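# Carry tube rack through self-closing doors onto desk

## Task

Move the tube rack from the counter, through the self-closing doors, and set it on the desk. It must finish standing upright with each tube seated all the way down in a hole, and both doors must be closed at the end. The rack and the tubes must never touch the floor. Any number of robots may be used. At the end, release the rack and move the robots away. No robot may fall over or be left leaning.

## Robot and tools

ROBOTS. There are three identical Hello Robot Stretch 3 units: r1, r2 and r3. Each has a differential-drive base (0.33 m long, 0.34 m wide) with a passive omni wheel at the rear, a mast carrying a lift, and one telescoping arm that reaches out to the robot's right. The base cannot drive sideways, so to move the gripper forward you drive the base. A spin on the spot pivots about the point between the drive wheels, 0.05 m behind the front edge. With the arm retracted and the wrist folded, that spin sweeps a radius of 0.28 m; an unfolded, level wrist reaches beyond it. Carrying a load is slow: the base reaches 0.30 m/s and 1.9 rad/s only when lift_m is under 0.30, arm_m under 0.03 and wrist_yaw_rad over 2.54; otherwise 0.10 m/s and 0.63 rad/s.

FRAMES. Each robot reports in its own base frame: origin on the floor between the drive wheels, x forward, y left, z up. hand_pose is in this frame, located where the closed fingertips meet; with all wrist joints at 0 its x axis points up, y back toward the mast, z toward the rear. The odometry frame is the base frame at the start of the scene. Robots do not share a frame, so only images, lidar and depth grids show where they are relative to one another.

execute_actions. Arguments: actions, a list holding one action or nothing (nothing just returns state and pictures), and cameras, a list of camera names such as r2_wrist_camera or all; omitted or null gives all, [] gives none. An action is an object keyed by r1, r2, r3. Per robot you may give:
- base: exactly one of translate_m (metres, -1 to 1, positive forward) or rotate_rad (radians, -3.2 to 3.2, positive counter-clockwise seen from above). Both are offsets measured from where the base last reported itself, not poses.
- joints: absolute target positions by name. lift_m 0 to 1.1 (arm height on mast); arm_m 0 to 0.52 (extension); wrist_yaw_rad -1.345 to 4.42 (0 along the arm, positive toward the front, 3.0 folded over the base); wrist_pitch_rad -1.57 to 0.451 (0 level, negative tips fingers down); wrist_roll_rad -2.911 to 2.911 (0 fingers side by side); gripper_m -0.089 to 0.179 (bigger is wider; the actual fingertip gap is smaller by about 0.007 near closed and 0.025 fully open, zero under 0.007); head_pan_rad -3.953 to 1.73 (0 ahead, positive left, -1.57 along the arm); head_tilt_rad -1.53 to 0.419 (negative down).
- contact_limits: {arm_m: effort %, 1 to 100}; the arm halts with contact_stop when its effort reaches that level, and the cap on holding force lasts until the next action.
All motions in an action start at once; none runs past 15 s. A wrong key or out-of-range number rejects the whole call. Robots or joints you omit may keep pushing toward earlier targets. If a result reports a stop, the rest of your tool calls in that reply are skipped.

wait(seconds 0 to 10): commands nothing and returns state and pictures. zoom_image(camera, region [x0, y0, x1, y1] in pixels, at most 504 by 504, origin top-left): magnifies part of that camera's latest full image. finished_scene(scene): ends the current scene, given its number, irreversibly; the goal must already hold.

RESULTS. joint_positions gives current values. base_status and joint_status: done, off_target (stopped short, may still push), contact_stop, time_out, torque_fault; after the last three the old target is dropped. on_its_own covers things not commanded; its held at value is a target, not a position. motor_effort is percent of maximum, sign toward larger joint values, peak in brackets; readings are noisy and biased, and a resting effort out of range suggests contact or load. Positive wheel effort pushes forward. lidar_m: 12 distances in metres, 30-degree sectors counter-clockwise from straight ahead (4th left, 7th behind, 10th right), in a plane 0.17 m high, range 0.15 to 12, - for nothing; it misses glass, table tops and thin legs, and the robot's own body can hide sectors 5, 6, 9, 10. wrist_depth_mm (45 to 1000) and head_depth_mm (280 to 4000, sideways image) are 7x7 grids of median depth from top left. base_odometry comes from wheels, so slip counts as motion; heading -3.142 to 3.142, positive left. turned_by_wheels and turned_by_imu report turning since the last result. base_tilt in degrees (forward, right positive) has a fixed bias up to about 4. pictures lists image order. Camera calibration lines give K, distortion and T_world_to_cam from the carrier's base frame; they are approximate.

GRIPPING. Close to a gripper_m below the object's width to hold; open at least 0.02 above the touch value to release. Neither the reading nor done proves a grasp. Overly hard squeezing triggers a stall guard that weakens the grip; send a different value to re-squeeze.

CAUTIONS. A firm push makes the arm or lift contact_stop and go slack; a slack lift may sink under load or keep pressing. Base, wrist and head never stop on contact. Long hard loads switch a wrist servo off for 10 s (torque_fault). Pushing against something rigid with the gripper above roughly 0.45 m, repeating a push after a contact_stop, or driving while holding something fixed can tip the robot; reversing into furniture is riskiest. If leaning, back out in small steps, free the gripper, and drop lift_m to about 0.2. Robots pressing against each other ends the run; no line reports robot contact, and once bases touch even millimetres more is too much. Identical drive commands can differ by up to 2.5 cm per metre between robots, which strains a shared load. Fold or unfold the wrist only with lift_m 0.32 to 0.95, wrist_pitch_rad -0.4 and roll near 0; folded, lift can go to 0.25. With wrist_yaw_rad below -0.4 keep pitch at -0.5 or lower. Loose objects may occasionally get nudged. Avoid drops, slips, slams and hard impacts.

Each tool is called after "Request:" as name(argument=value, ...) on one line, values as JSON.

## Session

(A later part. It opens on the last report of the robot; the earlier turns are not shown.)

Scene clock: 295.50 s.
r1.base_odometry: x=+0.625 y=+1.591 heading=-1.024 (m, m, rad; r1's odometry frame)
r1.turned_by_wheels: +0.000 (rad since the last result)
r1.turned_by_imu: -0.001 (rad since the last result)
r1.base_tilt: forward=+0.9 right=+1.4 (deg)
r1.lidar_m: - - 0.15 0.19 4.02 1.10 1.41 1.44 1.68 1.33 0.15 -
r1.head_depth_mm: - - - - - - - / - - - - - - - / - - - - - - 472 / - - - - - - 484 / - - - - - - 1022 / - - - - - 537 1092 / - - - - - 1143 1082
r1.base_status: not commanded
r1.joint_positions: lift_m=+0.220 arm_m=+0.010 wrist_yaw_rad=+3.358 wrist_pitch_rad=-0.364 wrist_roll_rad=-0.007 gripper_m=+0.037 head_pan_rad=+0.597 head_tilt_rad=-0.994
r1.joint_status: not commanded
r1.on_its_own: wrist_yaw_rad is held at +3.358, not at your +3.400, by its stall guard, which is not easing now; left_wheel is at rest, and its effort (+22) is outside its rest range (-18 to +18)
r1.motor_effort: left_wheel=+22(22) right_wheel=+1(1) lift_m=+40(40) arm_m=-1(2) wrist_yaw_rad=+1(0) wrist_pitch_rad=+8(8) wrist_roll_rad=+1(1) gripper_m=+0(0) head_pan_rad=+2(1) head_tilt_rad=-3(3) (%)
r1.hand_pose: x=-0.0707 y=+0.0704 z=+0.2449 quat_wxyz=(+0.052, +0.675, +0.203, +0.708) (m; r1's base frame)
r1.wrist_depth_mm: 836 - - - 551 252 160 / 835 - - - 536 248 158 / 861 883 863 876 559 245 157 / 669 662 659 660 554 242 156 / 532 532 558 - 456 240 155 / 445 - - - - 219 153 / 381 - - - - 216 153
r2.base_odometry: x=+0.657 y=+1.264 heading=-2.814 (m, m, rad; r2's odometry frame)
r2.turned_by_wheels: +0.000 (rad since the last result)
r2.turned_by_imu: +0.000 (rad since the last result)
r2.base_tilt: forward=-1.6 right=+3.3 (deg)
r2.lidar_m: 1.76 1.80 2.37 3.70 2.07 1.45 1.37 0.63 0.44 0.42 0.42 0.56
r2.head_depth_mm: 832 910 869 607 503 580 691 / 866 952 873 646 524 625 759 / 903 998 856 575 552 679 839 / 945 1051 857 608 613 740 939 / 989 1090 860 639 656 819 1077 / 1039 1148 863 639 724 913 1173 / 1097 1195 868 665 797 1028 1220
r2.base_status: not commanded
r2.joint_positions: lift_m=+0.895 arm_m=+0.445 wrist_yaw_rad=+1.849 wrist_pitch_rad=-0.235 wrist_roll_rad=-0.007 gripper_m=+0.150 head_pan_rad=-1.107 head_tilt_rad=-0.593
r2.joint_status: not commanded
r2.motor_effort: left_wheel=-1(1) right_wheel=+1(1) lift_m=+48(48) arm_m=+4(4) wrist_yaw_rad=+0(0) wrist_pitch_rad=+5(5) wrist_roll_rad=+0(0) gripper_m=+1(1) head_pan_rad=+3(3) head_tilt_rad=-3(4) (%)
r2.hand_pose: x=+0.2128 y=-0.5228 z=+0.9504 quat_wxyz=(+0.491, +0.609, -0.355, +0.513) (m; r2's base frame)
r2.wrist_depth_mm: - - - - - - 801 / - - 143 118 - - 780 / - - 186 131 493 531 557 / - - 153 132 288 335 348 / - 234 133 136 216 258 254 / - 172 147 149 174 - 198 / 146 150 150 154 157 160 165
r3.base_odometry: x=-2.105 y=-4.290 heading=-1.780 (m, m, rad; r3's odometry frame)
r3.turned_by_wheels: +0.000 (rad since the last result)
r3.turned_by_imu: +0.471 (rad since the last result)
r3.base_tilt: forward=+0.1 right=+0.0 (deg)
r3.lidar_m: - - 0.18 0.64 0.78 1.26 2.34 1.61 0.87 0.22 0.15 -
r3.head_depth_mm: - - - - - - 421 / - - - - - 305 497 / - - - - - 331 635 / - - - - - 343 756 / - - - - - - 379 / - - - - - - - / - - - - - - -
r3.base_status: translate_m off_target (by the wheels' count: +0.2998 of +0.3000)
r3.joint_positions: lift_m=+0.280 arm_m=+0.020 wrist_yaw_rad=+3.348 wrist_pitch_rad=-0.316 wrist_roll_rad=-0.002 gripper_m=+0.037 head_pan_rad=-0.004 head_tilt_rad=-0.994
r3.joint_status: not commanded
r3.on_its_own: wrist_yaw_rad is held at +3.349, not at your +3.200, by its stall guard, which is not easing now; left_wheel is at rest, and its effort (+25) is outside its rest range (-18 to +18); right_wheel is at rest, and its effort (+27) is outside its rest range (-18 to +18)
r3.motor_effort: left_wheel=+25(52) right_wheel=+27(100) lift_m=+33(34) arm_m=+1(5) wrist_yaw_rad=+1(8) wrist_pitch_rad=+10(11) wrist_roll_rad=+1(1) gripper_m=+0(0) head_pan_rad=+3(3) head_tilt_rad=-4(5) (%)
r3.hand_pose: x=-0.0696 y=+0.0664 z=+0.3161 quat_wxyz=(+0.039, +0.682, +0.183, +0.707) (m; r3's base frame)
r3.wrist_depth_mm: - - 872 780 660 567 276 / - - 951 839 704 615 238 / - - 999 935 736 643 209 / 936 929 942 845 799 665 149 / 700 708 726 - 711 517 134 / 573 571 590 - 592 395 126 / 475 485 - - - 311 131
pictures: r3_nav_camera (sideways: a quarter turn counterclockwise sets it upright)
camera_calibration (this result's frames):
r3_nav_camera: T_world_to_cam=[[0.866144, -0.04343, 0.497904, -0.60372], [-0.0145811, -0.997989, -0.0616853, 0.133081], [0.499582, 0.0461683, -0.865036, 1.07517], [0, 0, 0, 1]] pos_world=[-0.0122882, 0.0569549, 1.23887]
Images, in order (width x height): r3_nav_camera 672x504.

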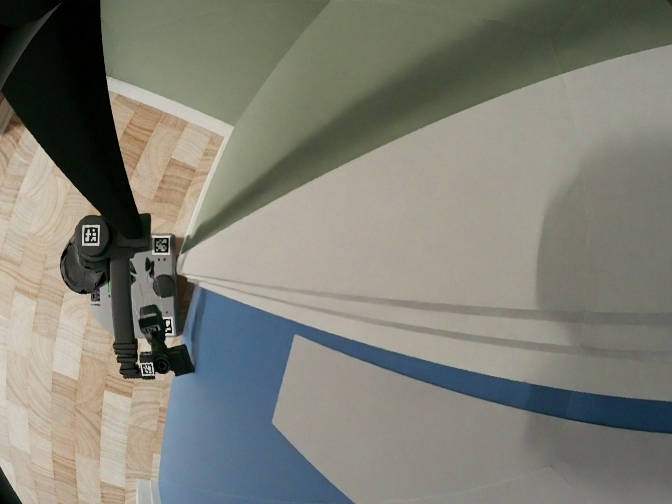

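Request:
execute_actions(actions=[{"r3":{"base":{"translate_m":-0.12},"joints":{"wrist_yaw_rad":3.3}}}], cameras=[])

Request:
execute_actions(actions=[{"r3":{"base":{"rotate_rad":1.3},"joints":{"head_pan_rad":-1}}}], cameras=[])

Request:
execute_actions(actions=[{"r3":{"base":{"translate_m":-0.2}}}], cameras=[])

Request:
execute_actions(actions=[{"r3":{"joints":{"arm_m":0.5},"contact_limits":{"arm_m":46}}}], cameras=["r3_nav_camera"])

Request:
execute_actions(actions=[{"r3":{"base":{"rotate_rad":-0.95},"joints":{"arm_m":0.22},"contact_limits":{"arm_m":46}}}], cameras=["r3_nav_camera"])

Request:
execute_actions(actions=[{"r3":{"base":{"translate_m":0.35},"joints":{"arm_m":0.1},"contact_limits":{"arm_m":46}}}], cameras=["r3_nav_camera"])

Scene clock: 298.97 s.
r1.base_odometry: x=+0.625 y=+1.591 heading=-1.024 (m, m, rad; r1's odometry frame)
r1.turned_by_wheels: +0.000 (rad since the last result)
r1.turned_by_imu: -0.001 (rad since the last result)
r1.base_tilt: forward=+0.9 right=+1.3 (deg)
r1.lidar_m: - - 0.15 0.19 4.03 1.10 1.41 1.43 1.68 1.22 0.15 -
r1.head_depth_mm: - - - - - - - / - - - - - - - / - - - - - - 472 / - - - - - - 484 / - - - - - - 1024 / - - - - - 536 1090 / - - - - - 1144 1082
r1.base_status: not commanded
r1.joint_positions: lift_m=+0.220 arm_m=+0.010 wrist_yaw_rad=+3.358 wrist_pitch_rad=-0.364 wrist_roll_rad=-0.007 gripper_m=+0.037 head_pan_rad=+0.597 head_tilt_rad=-0.994
r1.joint_status: not commanded
r1.on_its_own: wrist_yaw_rad is held at +3.358, not at your +3.400, by its stall guard, which is not easing now; left_wheel is at rest, and its effort (+22) is outside its rest range (-18 to +18)
r1.motor_effort: left_wheel=+22(23) right_wheel=+1(1) lift_m=+40(40) arm_m=-2(2) wrist_yaw_rad=+0(0) wrist_pitch_rad=+8(8) wrist_roll_rad=+1(1) gripper_m=+0(0) head_pan_rad=+1(1) head_tilt_rad=-3(3) (%)
r1.hand_pose: x=-0.0707 y=+0.0704 z=+0.2449 quat_wxyz=(+0.052, +0.675, +0.203, +0.708) (m; r1's base frame)
r1.wrist_depth_mm: 842 - - - 547 251 160 / 837 - - - 544 248 159 / 853 860 863 880 561 246 156 / 658 654 649 666 555 241 156 / 533 526 543 - 458 238 155 / 448 - - - - 219 153 / 385 - - - - 216 153
r2.base_odometry: x=+0.657 y=+1.264 heading=-2.814 (m, m, rad; r2's odometry frame)
r2.turned_by_wheels: +0.000 (rad since the last result)
r2.turned_by_imu: +0.000 (rad since the last result)
r2.base_tilt: forward=-1.6 right=+3.3 (deg)
r2.lidar_m: 1.76 1.80 2.37 3.69 2.07 1.45 1.37 0.63 0.44 0.42 0.43 0.56
r2.head_depth_mm: 830 911 871 607 503 578 692 / 864 953 873 644 524 624 757 / 903 999 855 575 552 677 840 / 942 1051 857 609 613 741 940 / 987 1086 861 638 657 819 1078 / 1042 1145 863 640 724 911 1168 / 1095 1194 866 664 798 1029 1220
r2.base_status: not commanded
r2.joint_positions: lift_m=+0.895 arm_m=+0.445 wrist_yaw_rad=+1.849 wrist_pitch_rad=-0.235 wrist_roll_rad=-0.007 gripper_m=+0.150 head_pan_rad=-1.107 head_tilt_rad=-0.593
r2.joint_status: not commanded
r2.motor_effort: left_wheel=-2(1) right_wheel=+1(1) lift_m=+48(48) arm_m=+3(3) wrist_yaw_rad=+0(0) wrist_pitch_rad=+5(5) wrist_roll_rad=+0(0) gripper_m=+1(1) head_pan_rad=+3(3) head_tilt_rad=-3(4) (%)
r2.hand_pose: x=+0.2128 y=-0.5228 z=+0.9504 quat_wxyz=(+0.491, +0.609, -0.355, +0.513) (m; r2's base frame)
r2.wrist_depth_mm: - - - - - - 813 / - - 143 118 - - 781 / - - 186 130 490 520 561 / - - 153 132 288 335 347 / - 234 133 137 219 257 253 / - 173 147 149 177 - 198 / 147 149 151 155 157 159 165
r3.base_odometry: x=-2.080 y=-4.173 heading=-1.780 (m, m, rad; r3's odometry frame)
r3.turned_by_wheels: +0.000 (rad since the last result)
r3.turned_by_imu: +0.001 (rad since the last result)
r3.base_tilt: forward=+0.1 right=+0.0 (deg)
r3.lidar_m: 0.17 0.17 0.36 0.68 0.82 1.15 2.21 1.57 1.41 0.42 0.26 0.24
r3.head_depth_mm: - - - 308 394 568 1021 / - - - 316 422 628 1079 / - - - 333 453 698 1087 / - - 292 346 475 752 1105 / - - - 301 365 540 1074 / - - - - 322 596 1091 / - - - - 366 762 1101
r3.base_status: done
r3.joint_positions: lift_m=+0.280 arm_m=+0.020 wrist_yaw_rad=+3.302 wrist_pitch_rad=-0.316 wrist_roll_rad=-0.002 gripper_m=+0.037 head_pan_rad=-0.004 head_tilt_rad=-0.994
r3.joint_status: all done
r3.motor_effort: left_wheel=+0(16) right_wheel=+0(16) lift_m=+33(34) arm_m=+1(1) wrist_yaw_rad=-3(4) wrist_pitch_rad=+10(10) wrist_roll_rad=+1(1) gripper_m=+0(0) head_pan_rad=+2(2) head_tilt_rad=-4(4) (%)
r3.hand_pose: x=-0.0590 y=+0.0683 z=+0.3161 quat_wxyz=(+0.055, +0.686, +0.167, +0.706) (m; r3's base frame)
r3.wrist_depth_mm: - - 865 735 671 608 547 / - - 938 785 711 648 538 / - - - 829 756 671 482 / 908 930 947 871 802 733 440 / 701 703 727 - 729 681 404 / 563 573 592 - 596 581 379 / 474 490 - - - 484 349
pictures: none
No camera images: the call's "cameras" was empty. Leave "cameras" out to get every camera's image.

Scene clock: 301.10 s.
r1.base_odometry: x=+0.625 y=+1.591 heading=-1.024 (m, m, rad; r1's odometry frame)
r1.turned_by_wheels: +0.000 (rad since the last result)
r1.turned_by_imu: +0.000 (rad since the last result)
r1.base_tilt: forward=+0.9 right=+1.4 (deg)
r1.lidar_m: - - 0.15 0.19 4.05 1.10 1.41 1.44 1.67 1.19 0.15 -
r1.head_depth_mm: - - - - - - - / - - - - - - - / - - - - - - 472 / - - - - - - 485 / - - - - - - 1023 / - - - - - 536 1094 / - - - - - 1141 1083
r1.base_status: not commanded
r1.joint_positions: lift_m=+0.220 arm_m=+0.010 wrist_yaw_rad=+3.358 wrist_pitch_rad=-0.364 wrist_roll_rad=-0.007 gripper_m=+0.037 head_pan_rad=+0.597 head_tilt_rad=-0.994
r1.joint_status: not commanded
r1.on_its_own: wrist_yaw_rad is held at +3.358, not at your +3.400, by its stall guard, which is not easing now; left_wheel is at rest, and its effort (+23) is outside its rest range (-18 to +18)
r1.motor_effort: left_wheel=+23(22) right_wheel=+1(1) lift_m=+40(40) arm_m=-2(2) wrist_yaw_rad=+0(0) wrist_pitch_rad=+8(8) wrist_roll_rad=+0(1) gripper_m=+0(0) head_pan_rad=+2(1) head_tilt_rad=-4(4) (%)
r1.hand_pose: x=-0.0707 y=+0.0704 z=+0.2449 quat_wxyz=(+0.052, +0.675, +0.203, +0.708) (m; r1's base frame)
r1.wrist_depth_mm: 820 - - - 540 252 160 / 839 - - - 532 249 159 / 843 866 866 883 565 245 157 / 673 655 662 667 547 242 156 / 531 531 554 - 459 239 154 / 445 - - - - 221 154 / 381 - - - - 217 153
r2.base_odometry: x=+0.657 y=+1.264 heading=-2.814 (m, m, rad; r2's odometry frame)
r2.turned_by_wheels: +0.000 (rad since the last result)
r2.turned_by_imu: +0.000 (rad since the last result)
r2.base_tilt: forward=-1.6 right=+3.3 (deg)
r2.lidar_m: 1.76 1.80 2.37 3.70 2.07 1.45 1.37 0.63 0.44 0.42 0.43 0.56
r2.head_depth_mm: 830 912 871 608 502 578 693 / 866 951 871 645 524 624 758 / 903 996 854 576 552 678 839 / 940 1050 856 609 612 743 938 / 990 1085 861 639 657 818 1075 / 1037 1152 863 639 724 910 1166 / 1094 1195 868 666 798 1028 1221
r2.base_status: not commanded
r2.joint_positions: lift_m=+0.895 arm_m=+0.445 wrist_yaw_rad=+1.849 wrist_pitch_rad=-0.235 wrist_roll_rad=-0.007 gripper_m=+0.150 head_pan_rad=-1.107 head_tilt_rad=-0.593
r2.joint_status: not commanded
r2.motor_effort: left_wheel=-1(1) right_wheel=+1(1) lift_m=+48(48) arm_m=+4(3) wrist_yaw_rad=+0(1) wrist_pitch_rad=+5(5) wrist_roll_rad=+0(0) gripper_m=+0(0) head_pan_rad=+3(2) head_tilt_rad=-4(3) (%)
r2.hand_pose: x=+0.2128 y=-0.5228 z=+0.9504 quat_wxyz=(+0.491, +0.609, -0.355, +0.513) (m; r2's base frame)
r2.wrist_depth_mm: - - - - - - 768 / - - 144 118 - - 770 / - - 186 131 492 525 561 / - - 153 131 286 334 344 / - 234 134 136 218 259 252 / - 173 147 149 176 - 199 / 147 149 151 154 157 160 164
r3.base_odometry: x=-2.080 y=-4.173 heading=-0.480 (m, m, rad; r3's odometry frame)
r3.turned_by_wheels: +1.300 (rad since the last result)
r3.turned_by_imu: +1.281 (rad since the last result)
r3.base_tilt: forward=+0.1 right=+0.0 (deg)
r3.lidar_m: 0.68 0.72 1.02 1.15 1.89 1.44 0.76 0.32 0.24 0.24 0.17 0.24
r3.head_depth_mm: - - - 313 390 517 745 / - - - 336 441 608 819 / - - - 306 421 684 - / - - - - 339 567 1089 / - - - 304 414 816 1103 / - - - 357 565 1158 1098 / - - 313 432 788 1209 1107
r3.base_status: done
r3.joint_positions: lift_m=+0.280 arm_m=+0.020 wrist_yaw_rad=+3.302 wrist_pitch_rad=-0.316 wrist_roll_rad=-0.002 gripper_m=+0.037 head_pan_rad=-0.993 head_tilt_rad=-0.994
r3.joint_status: all done
r3.motor_effort: left_wheel=-2(7) right_wheel=+3(13) lift_m=+33(34) arm_m=+1(1) wrist_yaw_rad=-3(2) wrist_pitch_rad=+10(10) wrist_roll_rad=+1(1) gripper_m=+0(0) head_pan_rad=-3(45) head_tilt_rad=-4(4) (%)
r3.hand_pose: x=-0.0590 y=+0.0683 z=+0.3161 quat_wxyz=(+0.055, +0.686, +0.167, +0.706) (m; r3's base frame)
r3.wrist_depth_mm: - - - - - - - / - - - - - - - / - - - - - - - / 933 928 932 949 942 948 906 / 709 701 747 - 725 726 709 / 566 571 586 - 600 579 578 / 467 493 - - - 479 485
pictures: none
No camera images: the call's "cameras" was empty. Leave "cameras" out to get every camera's image.

Scene clock: 303.50 s.
r1.base_odometry: x=+0.625 y=+1.591 heading=-1.024 (m, m, rad; r1's odometry frame)
r1.turned_by_wheels: +0.000 (rad since the last result)
r1.turned_by_imu: +0.000 (rad since the last result)
r1.base_tilt: forward=+1.0 right=+1.3 (deg)
r1.lidar_m: - - 0.15 0.19 4.05 1.09 1.41 1.44 1.68 1.24 0.15 -
r1.head_depth_mm: - - - - - - - / - - - - - - - / - - - - - - 472 / - - - - - - 484 / - - - - - - 1027 / - - - - - 537 1095 / - - - - - 1143 1087
r1.base_status: not commanded
r1.joint_positions: lift_m=+0.220 arm_m=+0.010 wrist_yaw_rad=+3.358 wrist_pitch_rad=-0.364 wrist_roll_rad=-0.007 gripper_m=+0.037 head_pan_rad=+0.597 head_tilt_rad=-0.994
r1.joint_status: not commanded
r1.on_its_own: wrist_yaw_rad is held at +3.358, not at your +3.400, by its stall guard, which is not easing now; left_wheel is at rest, and its effort (+22) is outside its rest range (-18 to +18)
r1.motor_effort: left_wheel=+22(23) right_wheel=+1(1) lift_m=+40(40) arm_m=-2(2) wrist_yaw_rad=+1(0) wrist_pitch_rad=+8(8) wrist_roll_rad=+1(0) gripper_m=+0(1) head_pan_rad=+2(2) head_tilt_rad=-4(4) (%)
r1.hand_pose: x=-0.0707 y=+0.0704 z=+0.2449 quat_wxyz=(+0.052, +0.675, +0.203, +0.708) (m; r1's base frame)
r1.wrist_depth_mm: 826 - - - 557 253 161 / 838 - - - 538 248 159 / 862 854 892 869 561 246 157 / 655 656 660 660 549 243 156 / 536 535 559 - 454 238 155 / 446 - - - - 220 153 / 384 - - - - 215 153
r2.base_odometry: x=+0.657 y=+1.264 heading=-2.814 (m, m, rad; r2's odometry frame)
r2.turned_by_wheels: +0.000 (rad since the last result)
r2.turned_by_imu: +0.000 (rad since the last result)
r2.base_tilt: forward=-1.6 right=+3.2 (deg)
r2.lidar_m: 1.75 1.80 2.37 3.70 2.07 1.45 1.37 0.63 0.44 0.42 0.42 0.56
r2.head_depth_mm: 830 913 868 608 502 578 693 / 863 953 872 644 525 624 760 / 903 1001 856 576 553 678 839 / 943 1050 860 609 612 742 937 / 990 1086 861 638 657 819 1078 / 1036 1151 863 641 722 912 1169 / 1090 1196 868 667 795 1029 1218
r2.base_status: not commanded
r2.joint_positions: lift_m=+0.895 arm_m=+0.445 wrist_yaw_rad=+1.849 wrist_pitch_rad=-0.235 wrist_roll_rad=-0.007 gripper_m=+0.150 head_pan_rad=-1.107 head_tilt_rad=-0.593
r2.joint_status: not commanded
r2.motor_effort: left_wheel=-1(1) right_wheel=+2(1) lift_m=+48(48) arm_m=+3(3) wrist_yaw_rad=+0(1) wrist_pitch_rad=+5(5) wrist_roll_rad=+0(0) gripper_m=+0(1) head_pan_rad=+3(3) head_tilt_rad=-4(3) (%)
r2.hand_pose: x=+0.2128 y=-0.5228 z=+0.9504 quat_wxyz=(+0.491, +0.609, -0.355, +0.513) (m; r2's base frame)
r2.wrist_depth_mm: - - - - - - 811 / - - 143 118 - - 779 / - - 186 131 485 517 564 / - - 153 132 291 334 345 / - 233 133 137 216 259 254 / - 172 147 149 176 - 199 / 147 148 151 155 157 160 164
r3.base_odometry: x=-2.258 y=-4.081 heading=-0.480 (m, m, rad; r3's odometry frame)
r3.turned_by_wheels: +0.000 (rad since the last result)
r3.turned_by_imu: +0.001 (rad since the last result)
r3.base_tilt: forward=+0.1 right=+0.0 (deg)
r3.lidar_m: 0.73 0.92 1.19 1.34 1.62 1.23 0.64 0.30 0.23 0.22 0.24 0.32
r3.head_depth_mm: - - - 301 368 488 704 / - - 286 326 416 576 775 / - - 299 364 478 689 - / - - 323 410 565 903 1120 / - 299 357 472 686 1090 1098 / - 317 401 510 651 1142 1102 / 292 329 384 457 628 1188 1104
r3.base_status: done
r3.joint_positions: lift_m=+0.280 arm_m=+0.020 wrist_yaw_rad=+3.302 wrist_pitch_rad=-0.316 wrist_roll_rad=-0.002 gripper_m=+0.037 head_pan_rad=-0.993 head_tilt_rad=-0.994
r3.joint_status: not commanded
r3.motor_effort: left_wheel=-2(8) right_wheel=+3(8) lift_m=+33(33) arm_m=+1(0) wrist_yaw_rad=-2(2) wrist_pitch_rad=+10(10) wrist_roll_rad=+1(1) gripper_m=+0(0) head_pan_rad=-4(4) head_tilt_rad=-4(4) (%)
r3.hand_pose: x=-0.0589 y=+0.0683 z=+0.3161 quat_wxyz=(+0.055, +0.686, +0.167, +0.706) (m; r3's base frame)
r3.wrist_depth_mm: - - - - - - - / - - - - - - - / - - - - - - - / 902 929 950 928 941 943 951 / 711 683 729 - 712 709 718 / 567 567 594 - 595 579 581 / 471 492 - - - 488 483
pictures: none
No camera images: the call's "cameras" was empty. Leave "cameras" out to get every camera's image.

Scene clock: 308.20 s.
r1.base_odometry: x=+0.625 y=+1.591 heading=-1.024 (m, m, rad; r1's odometry frame)
r1.turned_by_wheels: +0.000 (rad since the last result)
r1.turned_by_imu: -0.001 (rad since the last result)
r1.base_tilt: forward=+0.9 right=+1.4 (deg)
r1.lidar_m: - - 0.15 0.19 4.03 1.10 1.41 1.44 1.71 1.23 0.15 -
r1.head_depth_mm: - - - - - - - / - - - - - - - / - - - - - - 472 / - - - - - - 485 / - - - - - - 1024 / - - - - - 535 1088 / - - - - - 1143 1081
r1.base_status: not commanded
r1.joint_positions: lift_m=+0.220 arm_m=+0.010 wrist_yaw_rad=+3.358 wrist_pitch_rad=-0.364 wrist_roll_rad=-0.007 gripper_m=+0.037 head_pan_rad=+0.597 head_tilt_rad=-0.994
r1.joint_status: not commanded
r1.on_its_own: wrist_yaw_rad is held at +3.358, not at your +3.400, by its stall guard, which is not easing now; left_wheel is at rest, and its effort (+22) is outside its rest range (-18 to +18)
r1.motor_effort: left_wheel=+22(22) right_wheel=+1(1) lift_m=+40(40) arm_m=-1(2) wrist_yaw_rad=+0(0) wrist_pitch_rad=+8(8) wrist_roll_rad=+1(1) gripper_m=+0(0) head_pan_rad=+3(2) head_tilt_rad=-3(4) (%)
r1.hand_pose: x=-0.0707 y=+0.0704 z=+0.2449 quat_wxyz=(+0.052, +0.675, +0.203, +0.708) (m; r1's base frame)
r1.wrist_depth_mm: 819 - - - 552 253 160 / 851 - - - 540 249 159 / 858 889 890 896 568 245 157 / 662 663 658 661 551 242 155 / 531 528 560 - 453 239 154 / 443 - - - - 220 154 / 384 - - - - 217 152
r2.base_odometry: x=+0.657 y=+1.264 heading=-2.814 (m, m, rad; r2's odometry frame)
r2.turned_by_wheels: +0.000 (rad since the last result)
r2.turned_by_imu: +0.000 (rad since the last result)
r2.base_tilt: forward=-1.6 right=+3.2 (deg)
r2.lidar_m: 1.76 1.80 2.36 3.69 1.84 1.45 1.37 0.63 0.44 0.42 0.42 0.56
r2.head_depth_mm: 831 909 869 608 504 579 692 / 863 951 873 645 525 625 759 / 901 997 855 576 553 678 840 / 944 1052 857 609 612 742 939 / 989 1091 861 638 657 818 1078 / 1040 1150 864 639 724 909 1173 / 1094 1194 865 666 798 1027 1220
r2.base_status: not commanded
r2.joint_positions: lift_m=+0.895 arm_m=+0.445 wrist_yaw_rad=+1.849 wrist_pitch_rad=-0.235 wrist_roll_rad=-0.007 gripper_m=+0.150 head_pan_rad=-1.107 head_tilt_rad=-0.593
r2.joint_status: not commanded
r2.motor_effort: left_wheel=-1(1) right_wheel=+1(1) lift_m=+47(48) arm_m=+3(3) wrist_yaw_rad=+0(0) wrist_pitch_rad=+5(5) wrist_roll_rad=+0(0) gripper_m=+1(0) head_pan_rad=+3(3) head_tilt_rad=-3(3) (%)
r2.hand_pose: x=+0.2128 y=-0.5228 z=+0.9504 quat_wxyz=(+0.491, +0.609, -0.355, +0.513) (m; r2's base frame)
r2.wrist_depth_mm: - - - - - - 805 / - - 143 118 - - 770 / - - 186 131 493 518 572 / - - 153 132 289 334 351 / - 232 133 137 216 259 255 / - 172 146 149 176 - 198 / 146 148 150 155 157 160 165
r3.base_odometry: x=-2.258 y=-4.081 heading=-0.479 (m, m, rad; r3's odometry frame)
r3.turned_by_wheels: +0.001 (rad since the last result)
r3.turned_by_imu: -0.015 (rad since the last result)
r3.base_tilt: forward=+0.1 right=+0.0 (deg)
r3.lidar_m: 0.67 0.92 1.19 1.28 1.64 1.24 0.64 0.57 0.57 0.65 2.62 0.33
r3.head_depth_mm: 2496 2051 1766 1486 1313 1244 1091 / 2494 2049 1756 1526 1358 1221 1121 / 2446 2038 1751 1526 1362 1221 1134 / 2477 2039 1739 1524 1355 1213 1120 / 2449 2020 1728 1524 1313 1159 1100 / 2384 1974 472 540 666 1047 1100 / 317 345 392 465 615 1199 1098
r3.base_status: not commanded
r3.joint_positions: lift_m=+0.280 arm_m=+0.499 wrist_yaw_rad=+3.303 wrist_pitch_rad=-0.317 wrist_roll_rad=-0.002 gripper_m=+0.037 head_pan_rad=-0.993 head_tilt_rad=-0.994
r3.joint_status: all done
r3.on_its_own: right_wheel is at rest, and its effort (-32) is outside its rest range (-18 to +18)
r3.motor_effort: left_wheel=+8(14) right_wheel=-32(32) lift_m=+33(34) arm_m=+13(29) wrist_yaw_rad=-3(43) wrist_pitch_rad=+11(11) wrist_roll_rad=+1(1) gripper_m=+0(0) head_pan_rad=-4(3) head_tilt_rad=-4(4) (%)
r3.contact_limits: arm_m 46 (drawing in: default 22, maximum 36; extending or still: default 28, maximum 46)
r3.hand_pose: x=-0.0591 y=-0.4106 z=+0.3160 quat_wxyz=(+0.055, +0.686, +0.168, +0.706) (m; r3's base frame)
r3.wrist_depth_mm: - - - - - - - / - - - - - - - / - - - - - - - / 924 940 928 - 963 964 903 / 675 694 705 - 722 712 433 / 562 575 588 - 599 572 409 / 482 474 466 483 475 478 400
pictures: r3_nav_camera (sideways: a quarter turn counterclockwise sets it upright)
camera_calibration (this result's frames):
r3_nav_camera: T_world_to_cam=[[0.439302, -0.747728, 0.497912, -0.601127], [-0.842081, -0.535812, -0.0616854, 0.138129], [0.312911, -0.392184, -0.865031, 1.07631], [0, 0, 0, 1]] pos_world=[0.0436037, 0.0466416, 1.23887]
Images, in order (width x height): r3_nav_camera 672x504.

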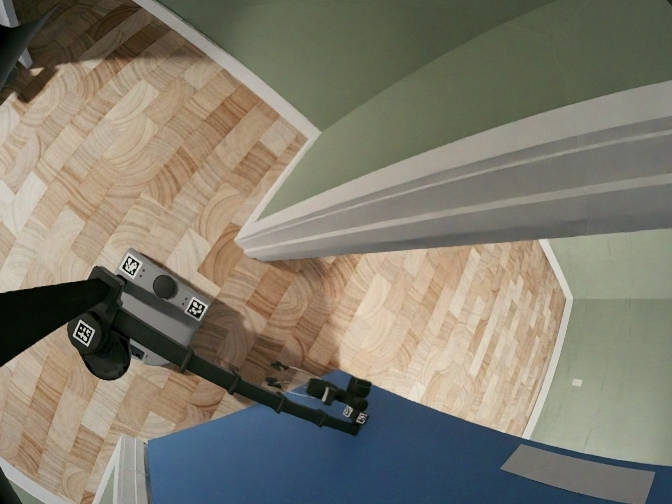

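Scene clock: 311.57 s.
r1.base_odometry: x=+0.625 y=+1.591 heading=-1.024 (m, m, rad; r1's odometry frame)
r1.turned_by_wheels: +0.000 (rad since the last result)
r1.turned_by_imu: -0.001 (rad since the last result)
r1.base_tilt: forward=+1.0 right=+1.3 (deg)
r1.lidar_m: - - 0.15 0.19 4.04 1.10 1.41 1.44 1.71 1.20 0.15 -
r1.head_depth_mm: - - - - - - - / - - - - - - - / - - - - - - 471 / - - - - - - 484 / - - - - - - 1020 / - - - - - 536 1093 / - - - - - 1142 1087
r1.base_status: not commanded
r1.joint_positions: lift_m=+0.220 arm_m=+0.010 wrist_yaw_rad=+3.358 wrist_pitch_rad=-0.364 wrist_roll_rad=-0.007 gripper_m=+0.037 head_pan_rad=+0.597 head_tilt_rad=-0.994
r1.joint_status: not commanded
r1.on_its_own: wrist_yaw_rad is held at +3.358, not at your +3.400, by its stall guard, which is not easing now; left_wheel is at rest, and its effort (+22) is outside its rest range (-18 to +18)
r1.motor_effort: left_wheel=+22(23) right_wheel=+1(1) lift_m=+40(40) arm_m=-2(2) wrist_yaw_rad=+1(0) wrist_pitch_rad=+8(8) wrist_roll_rad=+1(0) gripper_m=+0(0) head_pan_rad=+1(1) head_tilt_rad=-3(3) (%)
r1.hand_pose: x=-0.0707 y=+0.0704 z=+0.2449 quat_wxyz=(+0.052, +0.675, +0.203, +0.708) (m; r1's base frame)
r1.wrist_depth_mm: 826 - - - 551 254 160 / 841 - - - 534 249 159 / 857 880 874 870 567 246 157 / 651 658 664 662 547 243 157 / 527 531 553 - 454 239 155 / 443 - - - - 220 154 / 386 - - - - 216 153
r2.base_odometry: x=+0.657 y=+1.264 heading=-2.814 (m, m, rad; r2's odometry frame)
r2.turned_by_wheels: +0.000 (rad since the last result)
r2.turned_by_imu: +0.000 (rad since the last result)
r2.base_tilt: forward=-1.6 right=+3.3 (deg)
r2.lidar_m: 1.76 1.80 2.37 3.70 1.95 1.45 1.37 0.63 0.44 0.42 0.43 0.56
r2.head_depth_mm: 829 911 869 608 503 578 691 / 864 952 873 644 524 624 759 / 903 1000 853 575 552 678 839 / 942 1051 857 609 612 742 937 / 990 1088 860 638 656 819 1075 / 1035 1147 862 640 724 911 1168 / 1094 1192 866 666 797 1033 1216
r2.base_status: not commanded
r2.joint_positions: lift_m=+0.895 arm_m=+0.445 wrist_yaw_rad=+1.849 wrist_pitch_rad=-0.235 wrist_roll_rad=-0.007 gripper_m=+0.150 head_pan_rad=-1.107 head_tilt_rad=-0.593
r2.joint_status: not commanded
r2.motor_effort: left_wheel=-2(1) right_wheel=+2(1) lift_m=+48(48) arm_m=+3(3) wrist_yaw_rad=+0(0) wrist_pitch_rad=+5(5) wrist_roll_rad=+0(0) gripper_m=+1(0) head_pan_rad=+3(3) head_tilt_rad=-3(3) (%)
r2.hand_pose: x=+0.2128 y=-0.5228 z=+0.9504 quat_wxyz=(+0.491, +0.609, -0.355, +0.513) (m; r2's base frame)
r2.wrist_depth_mm: - - - - - - 789 / - - 144 118 - - 762 / - - 186 131 499 522 570 / - - 154 131 287 335 346 / - 233 134 137 217 258 252 / - 172 147 149 176 - 198 / 147 149 151 155 157 160 165
r3.base_odometry: x=-2.258 y=-4.081 heading=-1.429 (m, m, rad; r3's odometry frame)
r3.turned_by_wheels: -0.950 (rad since the last result)
r3.turned_by_imu: -0.672 (rad since the last result)
r3.base_tilt: forward=+0.1 right=+0.0 (deg)
r3.lidar_m: 0.31 0.36 0.88 1.11 2.18 1.97 1.31 1.01 0.49 0.40 0.40 0.44
r3.head_depth_mm: 331 386 464 577 763 1171 1092 / 338 396 476 598 773 - 1119 / 345 406 490 621 845 1183 1136 / 353 415 504 642 888 1203 1119 / 360 426 520 669 934 1213 1101 / 367 437 536 697 994 1211 1097 / 376 447 554 725 1302 1209 1020
r3.base_status: done
r3.joint_positions: lift_m=+0.280 arm_m=+0.219 wrist_yaw_rad=+3.357 wrist_pitch_rad=-0.316 wrist_roll_rad=-0.001 gripper_m=+0.037 head_pan_rad=-0.998 head_tilt_rad=-0.994
r3.joint_status: all done
r3.on_its_own: right_wheel is at rest, and its effort (+20) is outside its rest range (-18 to +18); wrist_yaw_rad is at rest, and its effort (-60) is outside its rest range (-12 to +12)
r3.motor_effort: left_wheel=-2(44) right_wheel=+20(100) lift_m=+34(36) arm_m=+12(12) wrist_yaw_rad=-60(61) wrist_pitch_rad=+10(14) wrist_roll_rad=+1(1) gripper_m=+0(0) head_pan_rad=-3(4) head_tilt_rad=-4(5) (%)
r3.contact_limits: arm_m 36 (drawing in: default 22, maximum 36; extending or still: default 28, maximum 46)
r3.hand_pose: x=-0.0718 y=-0.1330 z=+0.3161 quat_wxyz=(+0.036, +0.681, +0.186, +0.707) (m; r3's base frame)
r3.wrist_depth_mm: - - - - - - 837 / - - - - - - 871 / - - - - - - 895 / 929 940 941 948 955 959 885 / 699 713 737 - 754 719 716 / 566 566 - - - 577 583 / 472 473 - - - 480 486
pictures: r3_nav_camera (sideways: a quarter turn counterclockwise sets it upright)
camera_calibration (this result's frames):
r3_nav_camera: T_world_to_cam=[[0.436409, -0.749698, 0.497493, -0.600564], [-0.844254, -0.532382, -0.0616802, 0.138135], [0.311098, -0.393093, -0.865272, 1.07663], [0, 0, 0, 1]] pos_world=[0.0437753, 0.0465153, 1.23888]
Images, in order (width x height): r3_nav_camera 672x504.

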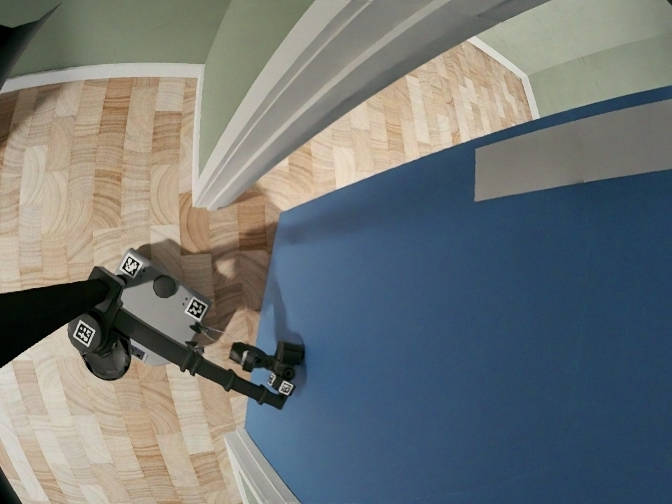

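Scene clock: 324.07 s.
r1.base_odometry: x=+0.625 y=+1.591 heading=-1.024 (m, m, rad; r1's odometry frame)
r1.turned_by_wheels: +0.000 (rad since the last result)
r1.turned_by_imu: -0.002 (rad since the last result)
r1.base_tilt: forward=+0.8 right=+1.3 (deg)
r1.lidar_m: - - 0.15 0.19 4.04 1.10 1.41 1.44 1.68 1.35 0.15 -
r1.head_depth_mm: - - - - - - - / - - - - - - - / - - - - - - 472 / - - - - - - 485 / - - - - - - 1025 / - - - - - 537 1093 / - - - - - 1142 1086
r1.base_status: not commanded
r1.joint_positions: lift_m=+0.220 arm_m=+0.010 wrist_yaw_rad=+3.358 wrist_pitch_rad=-0.364 wrist_roll_rad=-0.007 gripper_m=+0.037 head_pan_rad=+0.597 head_tilt_rad=-0.994
r1.joint_status: not commanded
r1.on_its_own: wrist_yaw_rad is held at +3.358, not at your +3.400, by its stall guard, which is not easing now; left_wheel is at rest, and its effort (+23) is outside its rest range (-18 to +18)
r1.motor_effort: left_wheel=+23(23) right_wheel=+1(1) lift_m=+40(40) arm_m=-2(2) wrist_yaw_rad=+0(0) wrist_pitch_rad=+8(8) wrist_roll_rad=+1(1) gripper_m=-1(0) head_pan_rad=+2(2) head_tilt_rad=-3(3) (%)
r1.hand_pose: x=-0.0707 y=+0.0704 z=+0.2449 quat_wxyz=(+0.052, +0.675, +0.203, +0.708) (m; r1's base frame)
r1.wrist_depth_mm: 807 - - - 544 251 160 / 845 - - - 528 248 159 / 848 866 884 876 567 245 157 / 653 665 663 653 548 244 156 / 528 530 544 - 456 239 154 / 447 - - - - 220 154 / 384 - - - - 216 152
r2.base_odometry: x=+0.657 y=+1.264 heading=-2.814 (m, m, rad; r2's odometry frame)
r2.turned_by_wheels: +0.000 (rad since the last result)
r2.turned_by_imu: -0.001 (rad since the last result)
r2.base_tilt: forward=-1.6 right=+3.2 (deg)
r2.lidar_m: 1.76 1.80 2.37 3.71 2.06 1.45 1.37 0.63 0.44 0.42 0.43 0.56
r2.head_depth_mm: 832 913 869 608 502 579 694 / 864 953 873 645 524 625 758 / 903 998 854 575 552 678 839 / 941 1052 857 608 613 741 935 / 989 1091 860 638 655 819 1077 / 1042 1149 863 639 723 914 1167 / 1094 1196 867 667 797 1029 1221
r2.base_status: not commanded
r2.joint_positions: lift_m=+0.895 arm_m=+0.445 wrist_yaw_rad=+1.849 wrist_pitch_rad=-0.235 wrist_roll_rad=-0.007 gripper_m=+0.150 head_pan_rad=-1.107 head_tilt_rad=-0.593
r2.joint_status: not commanded
r2.motor_effort: left_wheel=-1(1) right_wheel=+1(1) lift_m=+48(48) arm_m=+4(3) wrist_yaw_rad=+0(0) wrist_pitch_rad=+5(5) wrist_roll_rad=+0(0) gripper_m=+0(0) head_pan_rad=+3(3) head_tilt_rad=-3(3) (%)
r2.hand_pose: x=+0.2128 y=-0.5228 z=+0.9504 quat_wxyz=(+0.491, +0.609, -0.355, +0.513) (m; r2's base frame)
r2.wrist_depth_mm: - - - - - - 828 / - - 143 118 - - 766 / - - 187 131 494 521 564 / - - 154 132 289 338 350 / - 233 133 137 218 258 251 / - 173 147 149 177 - 197 / 146 149 151 154 157 160 164
r3.base_odometry: x=-2.208 y=-4.427 heading=-1.430 (m, m, rad; r3's odometry frame)
r3.turned_by_wheels: -0.001 (rad since the last result)
r3.turned_by_imu: -0.701 (rad since the last result)
r3.base_tilt: forward=+0.1 right=+0.0 (deg)
r3.lidar_m: - 0.15 0.15 0.71 0.81 1.27 1.43 1.62 1.37 0.26 0.15 -
r3.head_depth_mm: - - 345 556 1302 1222 1093 / - - - 371 705 1237 1120 / - - - 310 432 817 - / - - - - 329 517 1076 / - - - - - 354 647 / - - - - - 298 410 / - - - - - - 317
r3.base_status: done
r3.joint_positions: lift_m=+0.280 arm_m=+0.099 wrist_yaw_rad=+3.300 wrist_pitch_rad=-0.316 wrist_roll_rad=-0.001 gripper_m=+0.037 head_pan_rad=-0.999 head_tilt_rad=-0.993
r3.joint_status: all done
r3.on_its_own: right_wheel is at rest, and its effort (+32) is outside its rest range (-18 to +18)
r3.motor_effort: left_wheel=-4(53) right_wheel=+32(64) lift_m=+34(33) arm_m=+6(10) wrist_yaw_rad=+0(61) wrist_pitch_rad=+10(10) wrist_roll_rad=+1(1) gripper_m=+1(0) head_pan_rad=+1(1) head_tilt_rad=-5(5) (%)
r3.contact_limits: arm_m 36 (drawing in: default 22, maximum 36; extending or still: default 28, maximum 46)
r3.hand_pose: x=-0.0585 y=-0.0111 z=+0.3162 quat_wxyz=(+0.056, +0.687, +0.166, +0.706) (m; r3's base frame)
r3.wrist_depth_mm: - - 930 845 759 230 205 / - - - 900 816 240 211 / - - - 950 878 254 223 / 938 944 961 930 880 271 234 / 699 703 719 748 677 285 228 / 560 596 - - 346 305 218 / 475 475 - - - 325 209
pictures: r3_nav_camera (sideways: a quarter turn counterclockwise sets it upright)
camera_calibration (this result's frames):
r3_nav_camera: T_world_to_cam=[[0.435104, -0.749714, 0.498612, -0.602013], [-0.84489, -0.531371, -0.0616939, 0.138157], [0.311201, -0.394429, -0.864627, 1.07579], [0, 0, 0, 1]] pos_world=[0.0438787, 0.0463988, 1.23885]
Images, in order (width x height): r3_nav_camera 672x504.

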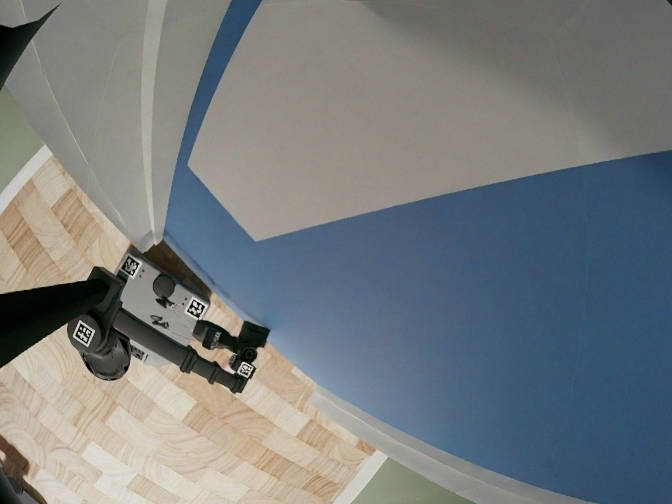

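Request:
execute_actions(actions=[{"r3":{"base":{"translate_m":0.35},"joints":{"arm_m":0.02,"head_pan_rad":0}}}], cameras=["r3_nav_camera"])

Scene clock: 327.67 s.
r1.base_odometry: x=+0.625 y=+1.591 heading=-1.024 (m, m, rad; r1's odometry frame)
r1.turned_by_wheels: +0.000 (rad since the last result)
r1.turned_by_imu: -0.001 (rad since the last result)
r1.base_tilt: forward=+0.9 right=+1.3 (deg)
r1.lidar_m: - - 0.15 0.19 4.03 1.10 1.41 1.44 1.68 1.36 0.15 -
r1.head_depth_mm: - - - - - - - / - - - - - - - / - - - - - - 471 / - - - - - - 484 / - - - - - - 1024 / - - - - - 537 1094 / - - - - - 1142 1085
r1.base_status: not commanded
r1.joint_positions: lift_m=+0.220 arm_m=+0.010 wrist_yaw_rad=+3.358 wrist_pitch_rad=-0.364 wrist_roll_rad=-0.007 gripper_m=+0.037 head_pan_rad=+0.597 head_tilt_rad=-0.994
r1.joint_status: not commanded
r1.on_its_own: wrist_yaw_rad is held at +3.358, not at your +3.400, by its stall guard, which is not easing now; left_wheel is at rest, and its effort (+22) is outside its rest range (-18 to +18)
r1.motor_effort: left_wheel=+22(22) right_wheel=+1(1) lift_m=+40(40) arm_m=-1(2) wrist_yaw_rad=+0(1) wrist_pitch_rad=+8(8) wrist_roll_rad=+1(0) gripper_m=+0(0) head_pan_rad=+2(2) head_tilt_rad=-4(4) (%)
r1.hand_pose: x=-0.0707 y=+0.0704 z=+0.2449 quat_wxyz=(+0.052, +0.675, +0.203, +0.708) (m; r1's base frame)
r1.wrist_depth_mm: 834 - - - 550 253 160 / 840 - - - 540 249 158 / 864 879 877 880 563 245 157 / 662 664 652 655 550 241 156 / 531 533 543 - 460 240 155 / 448 - - - - 221 153 / 383 - - - - 216 152
r2.base_odometry: x=+0.657 y=+1.264 heading=-2.814 (m, m, rad; r2's odometry frame)
r2.turned_by_wheels: +0.000 (rad since the last result)
r2.turned_by_imu: +0.000 (rad since the last result)
r2.base_tilt: forward=-1.6 right=+3.3 (deg)
r2.lidar_m: 1.76 1.80 2.37 3.69 2.07 1.45 1.37 0.63 0.44 0.42 0.43 0.56
r2.head_depth_mm: 831 912 871 607 502 579 692 / 866 954 873 645 524 625 759 / 901 999 854 575 552 678 841 / 943 1051 858 607 613 741 940 / 989 1087 860 638 656 818 1076 / 1039 1149 865 640 724 915 1169 / 1092 1195 866 666 798 1029 1218
r2.base_status: not commanded
r2.joint_positions: lift_m=+0.895 arm_m=+0.445 wrist_yaw_rad=+1.849 wrist_pitch_rad=-0.235 wrist_roll_rad=-0.007 gripper_m=+0.150 head_pan_rad=-1.107 head_tilt_rad=-0.593
r2.joint_status: not commanded
r2.motor_effort: left_wheel=-1(1) right_wheel=+0(1) lift_m=+48(48) arm_m=+3(3) wrist_yaw_rad=+0(0) wrist_pitch_rad=+5(5) wrist_roll_rad=+0(0) gripper_m=+0(0) head_pan_rad=+4(3) head_tilt_rad=-4(4) (%)
r2.hand_pose: x=+0.2128 y=-0.5228 z=+0.9504 quat_wxyz=(+0.491, +0.609, -0.355, +0.513) (m; r2's base frame)
r2.wrist_depth_mm: - - - - - - 812 / - - 143 118 - - 761 / - - 186 131 492 525 563 / - - 153 132 284 338 345 / - 231 133 137 218 258 253 / - 171 147 149 175 - 199 / 146 148 152 154 158 159 164
r3.base_odometry: x=-2.159 y=-4.773 heading=-1.430 (m, m, rad; r3's odometry frame)
r3.turned_by_wheels: +0.000 (rad since the last result)
r3.turned_by_imu: +0.033 (rad since the last result)
r3.base_tilt: forward=+0.1 right=+0.0 (deg)
r3.lidar_m: - 0.15 0.15 0.71 0.83 1.28 1.59 1.60 1.37 0.22 0.15 -
r3.head_depth_mm: - - - - - - 403 / - - - - - - 443 / - - - - - - 528 / - - - - - 313 658 / - - - - - 340 773 / - - - - - 365 528 / - - - - - 304 369
r3.base_status: translate_m off_target (by the wheels' count: +0.3497 of +0.3500)
r3.joint_positions: lift_m=+0.280 arm_m=+0.020 wrist_yaw_rad=+3.280 wrist_pitch_rad=-0.316 wrist_roll_rad=-0.001 gripper_m=+0.037 head_pan_rad=-0.007 head_tilt_rad=-0.993
r3.joint_status: all done
r3.on_its_own: left_wheel is at rest, and its effort (+33) is outside its rest range (-18 to +18); right_wheel is at rest, and its effort (+40) is outside its rest range (-18 to +18); wrist_yaw_rad is at rest, and its effort (+20) is outside its rest range (-12 to +12)
r3.motor_effort: left_wheel=+33(32) right_wheel=+40(54) lift_m=+33(33) arm_m=-5(4) wrist_yaw_rad=+20(29) wrist_pitch_rad=+10(10) wrist_roll_rad=+1(1) gripper_m=+0(0) head_pan_rad=+4(47) head_tilt_rad=-5(5) (%)
r3.hand_pose: x=-0.0539 y=+0.0685 z=+0.3162 quat_wxyz=(+0.063, +0.688, +0.160, +0.705) (m; r3's base frame)
r3.wrist_depth_mm: - 947 859 743 700 208 150 / - - 898 790 755 180 158 / - - 980 871 808 186 168 / 943 922 957 884 844 198 176 / 707 712 731 - 672 212 180 / 567 566 596 - 457 225 190 / 480 494 - - - 245 202
pictures: r3_nav_camera (sideways: a quarter turn counterclockwise sets it upright)
camera_calibration (this result's frames):
r3_nav_camera: T_world_to_cam=[[0.865603, -0.0460635, 0.498607, -0.604633], [-0.0175688, -0.99794, -0.0616939, 0.133111], [0.500422, 0.0446425, -0.86463, 1.07464], [0, 0, 0, 1]] pos_world=[-0.0120636, 0.0570103, 1.23885]
Images, in order (width x height): r3_nav_camera 672x504.

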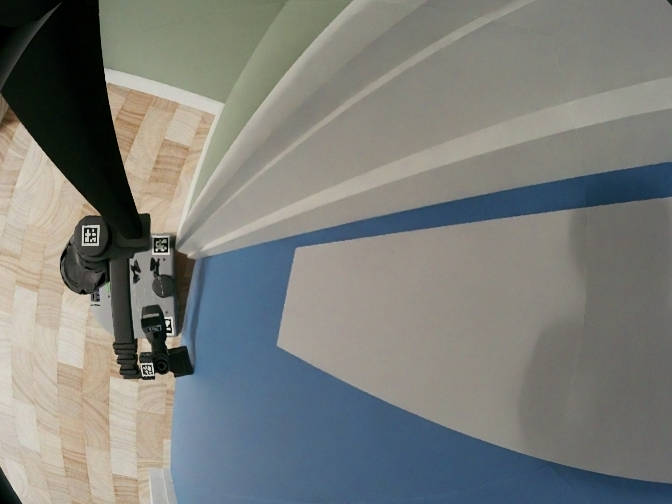

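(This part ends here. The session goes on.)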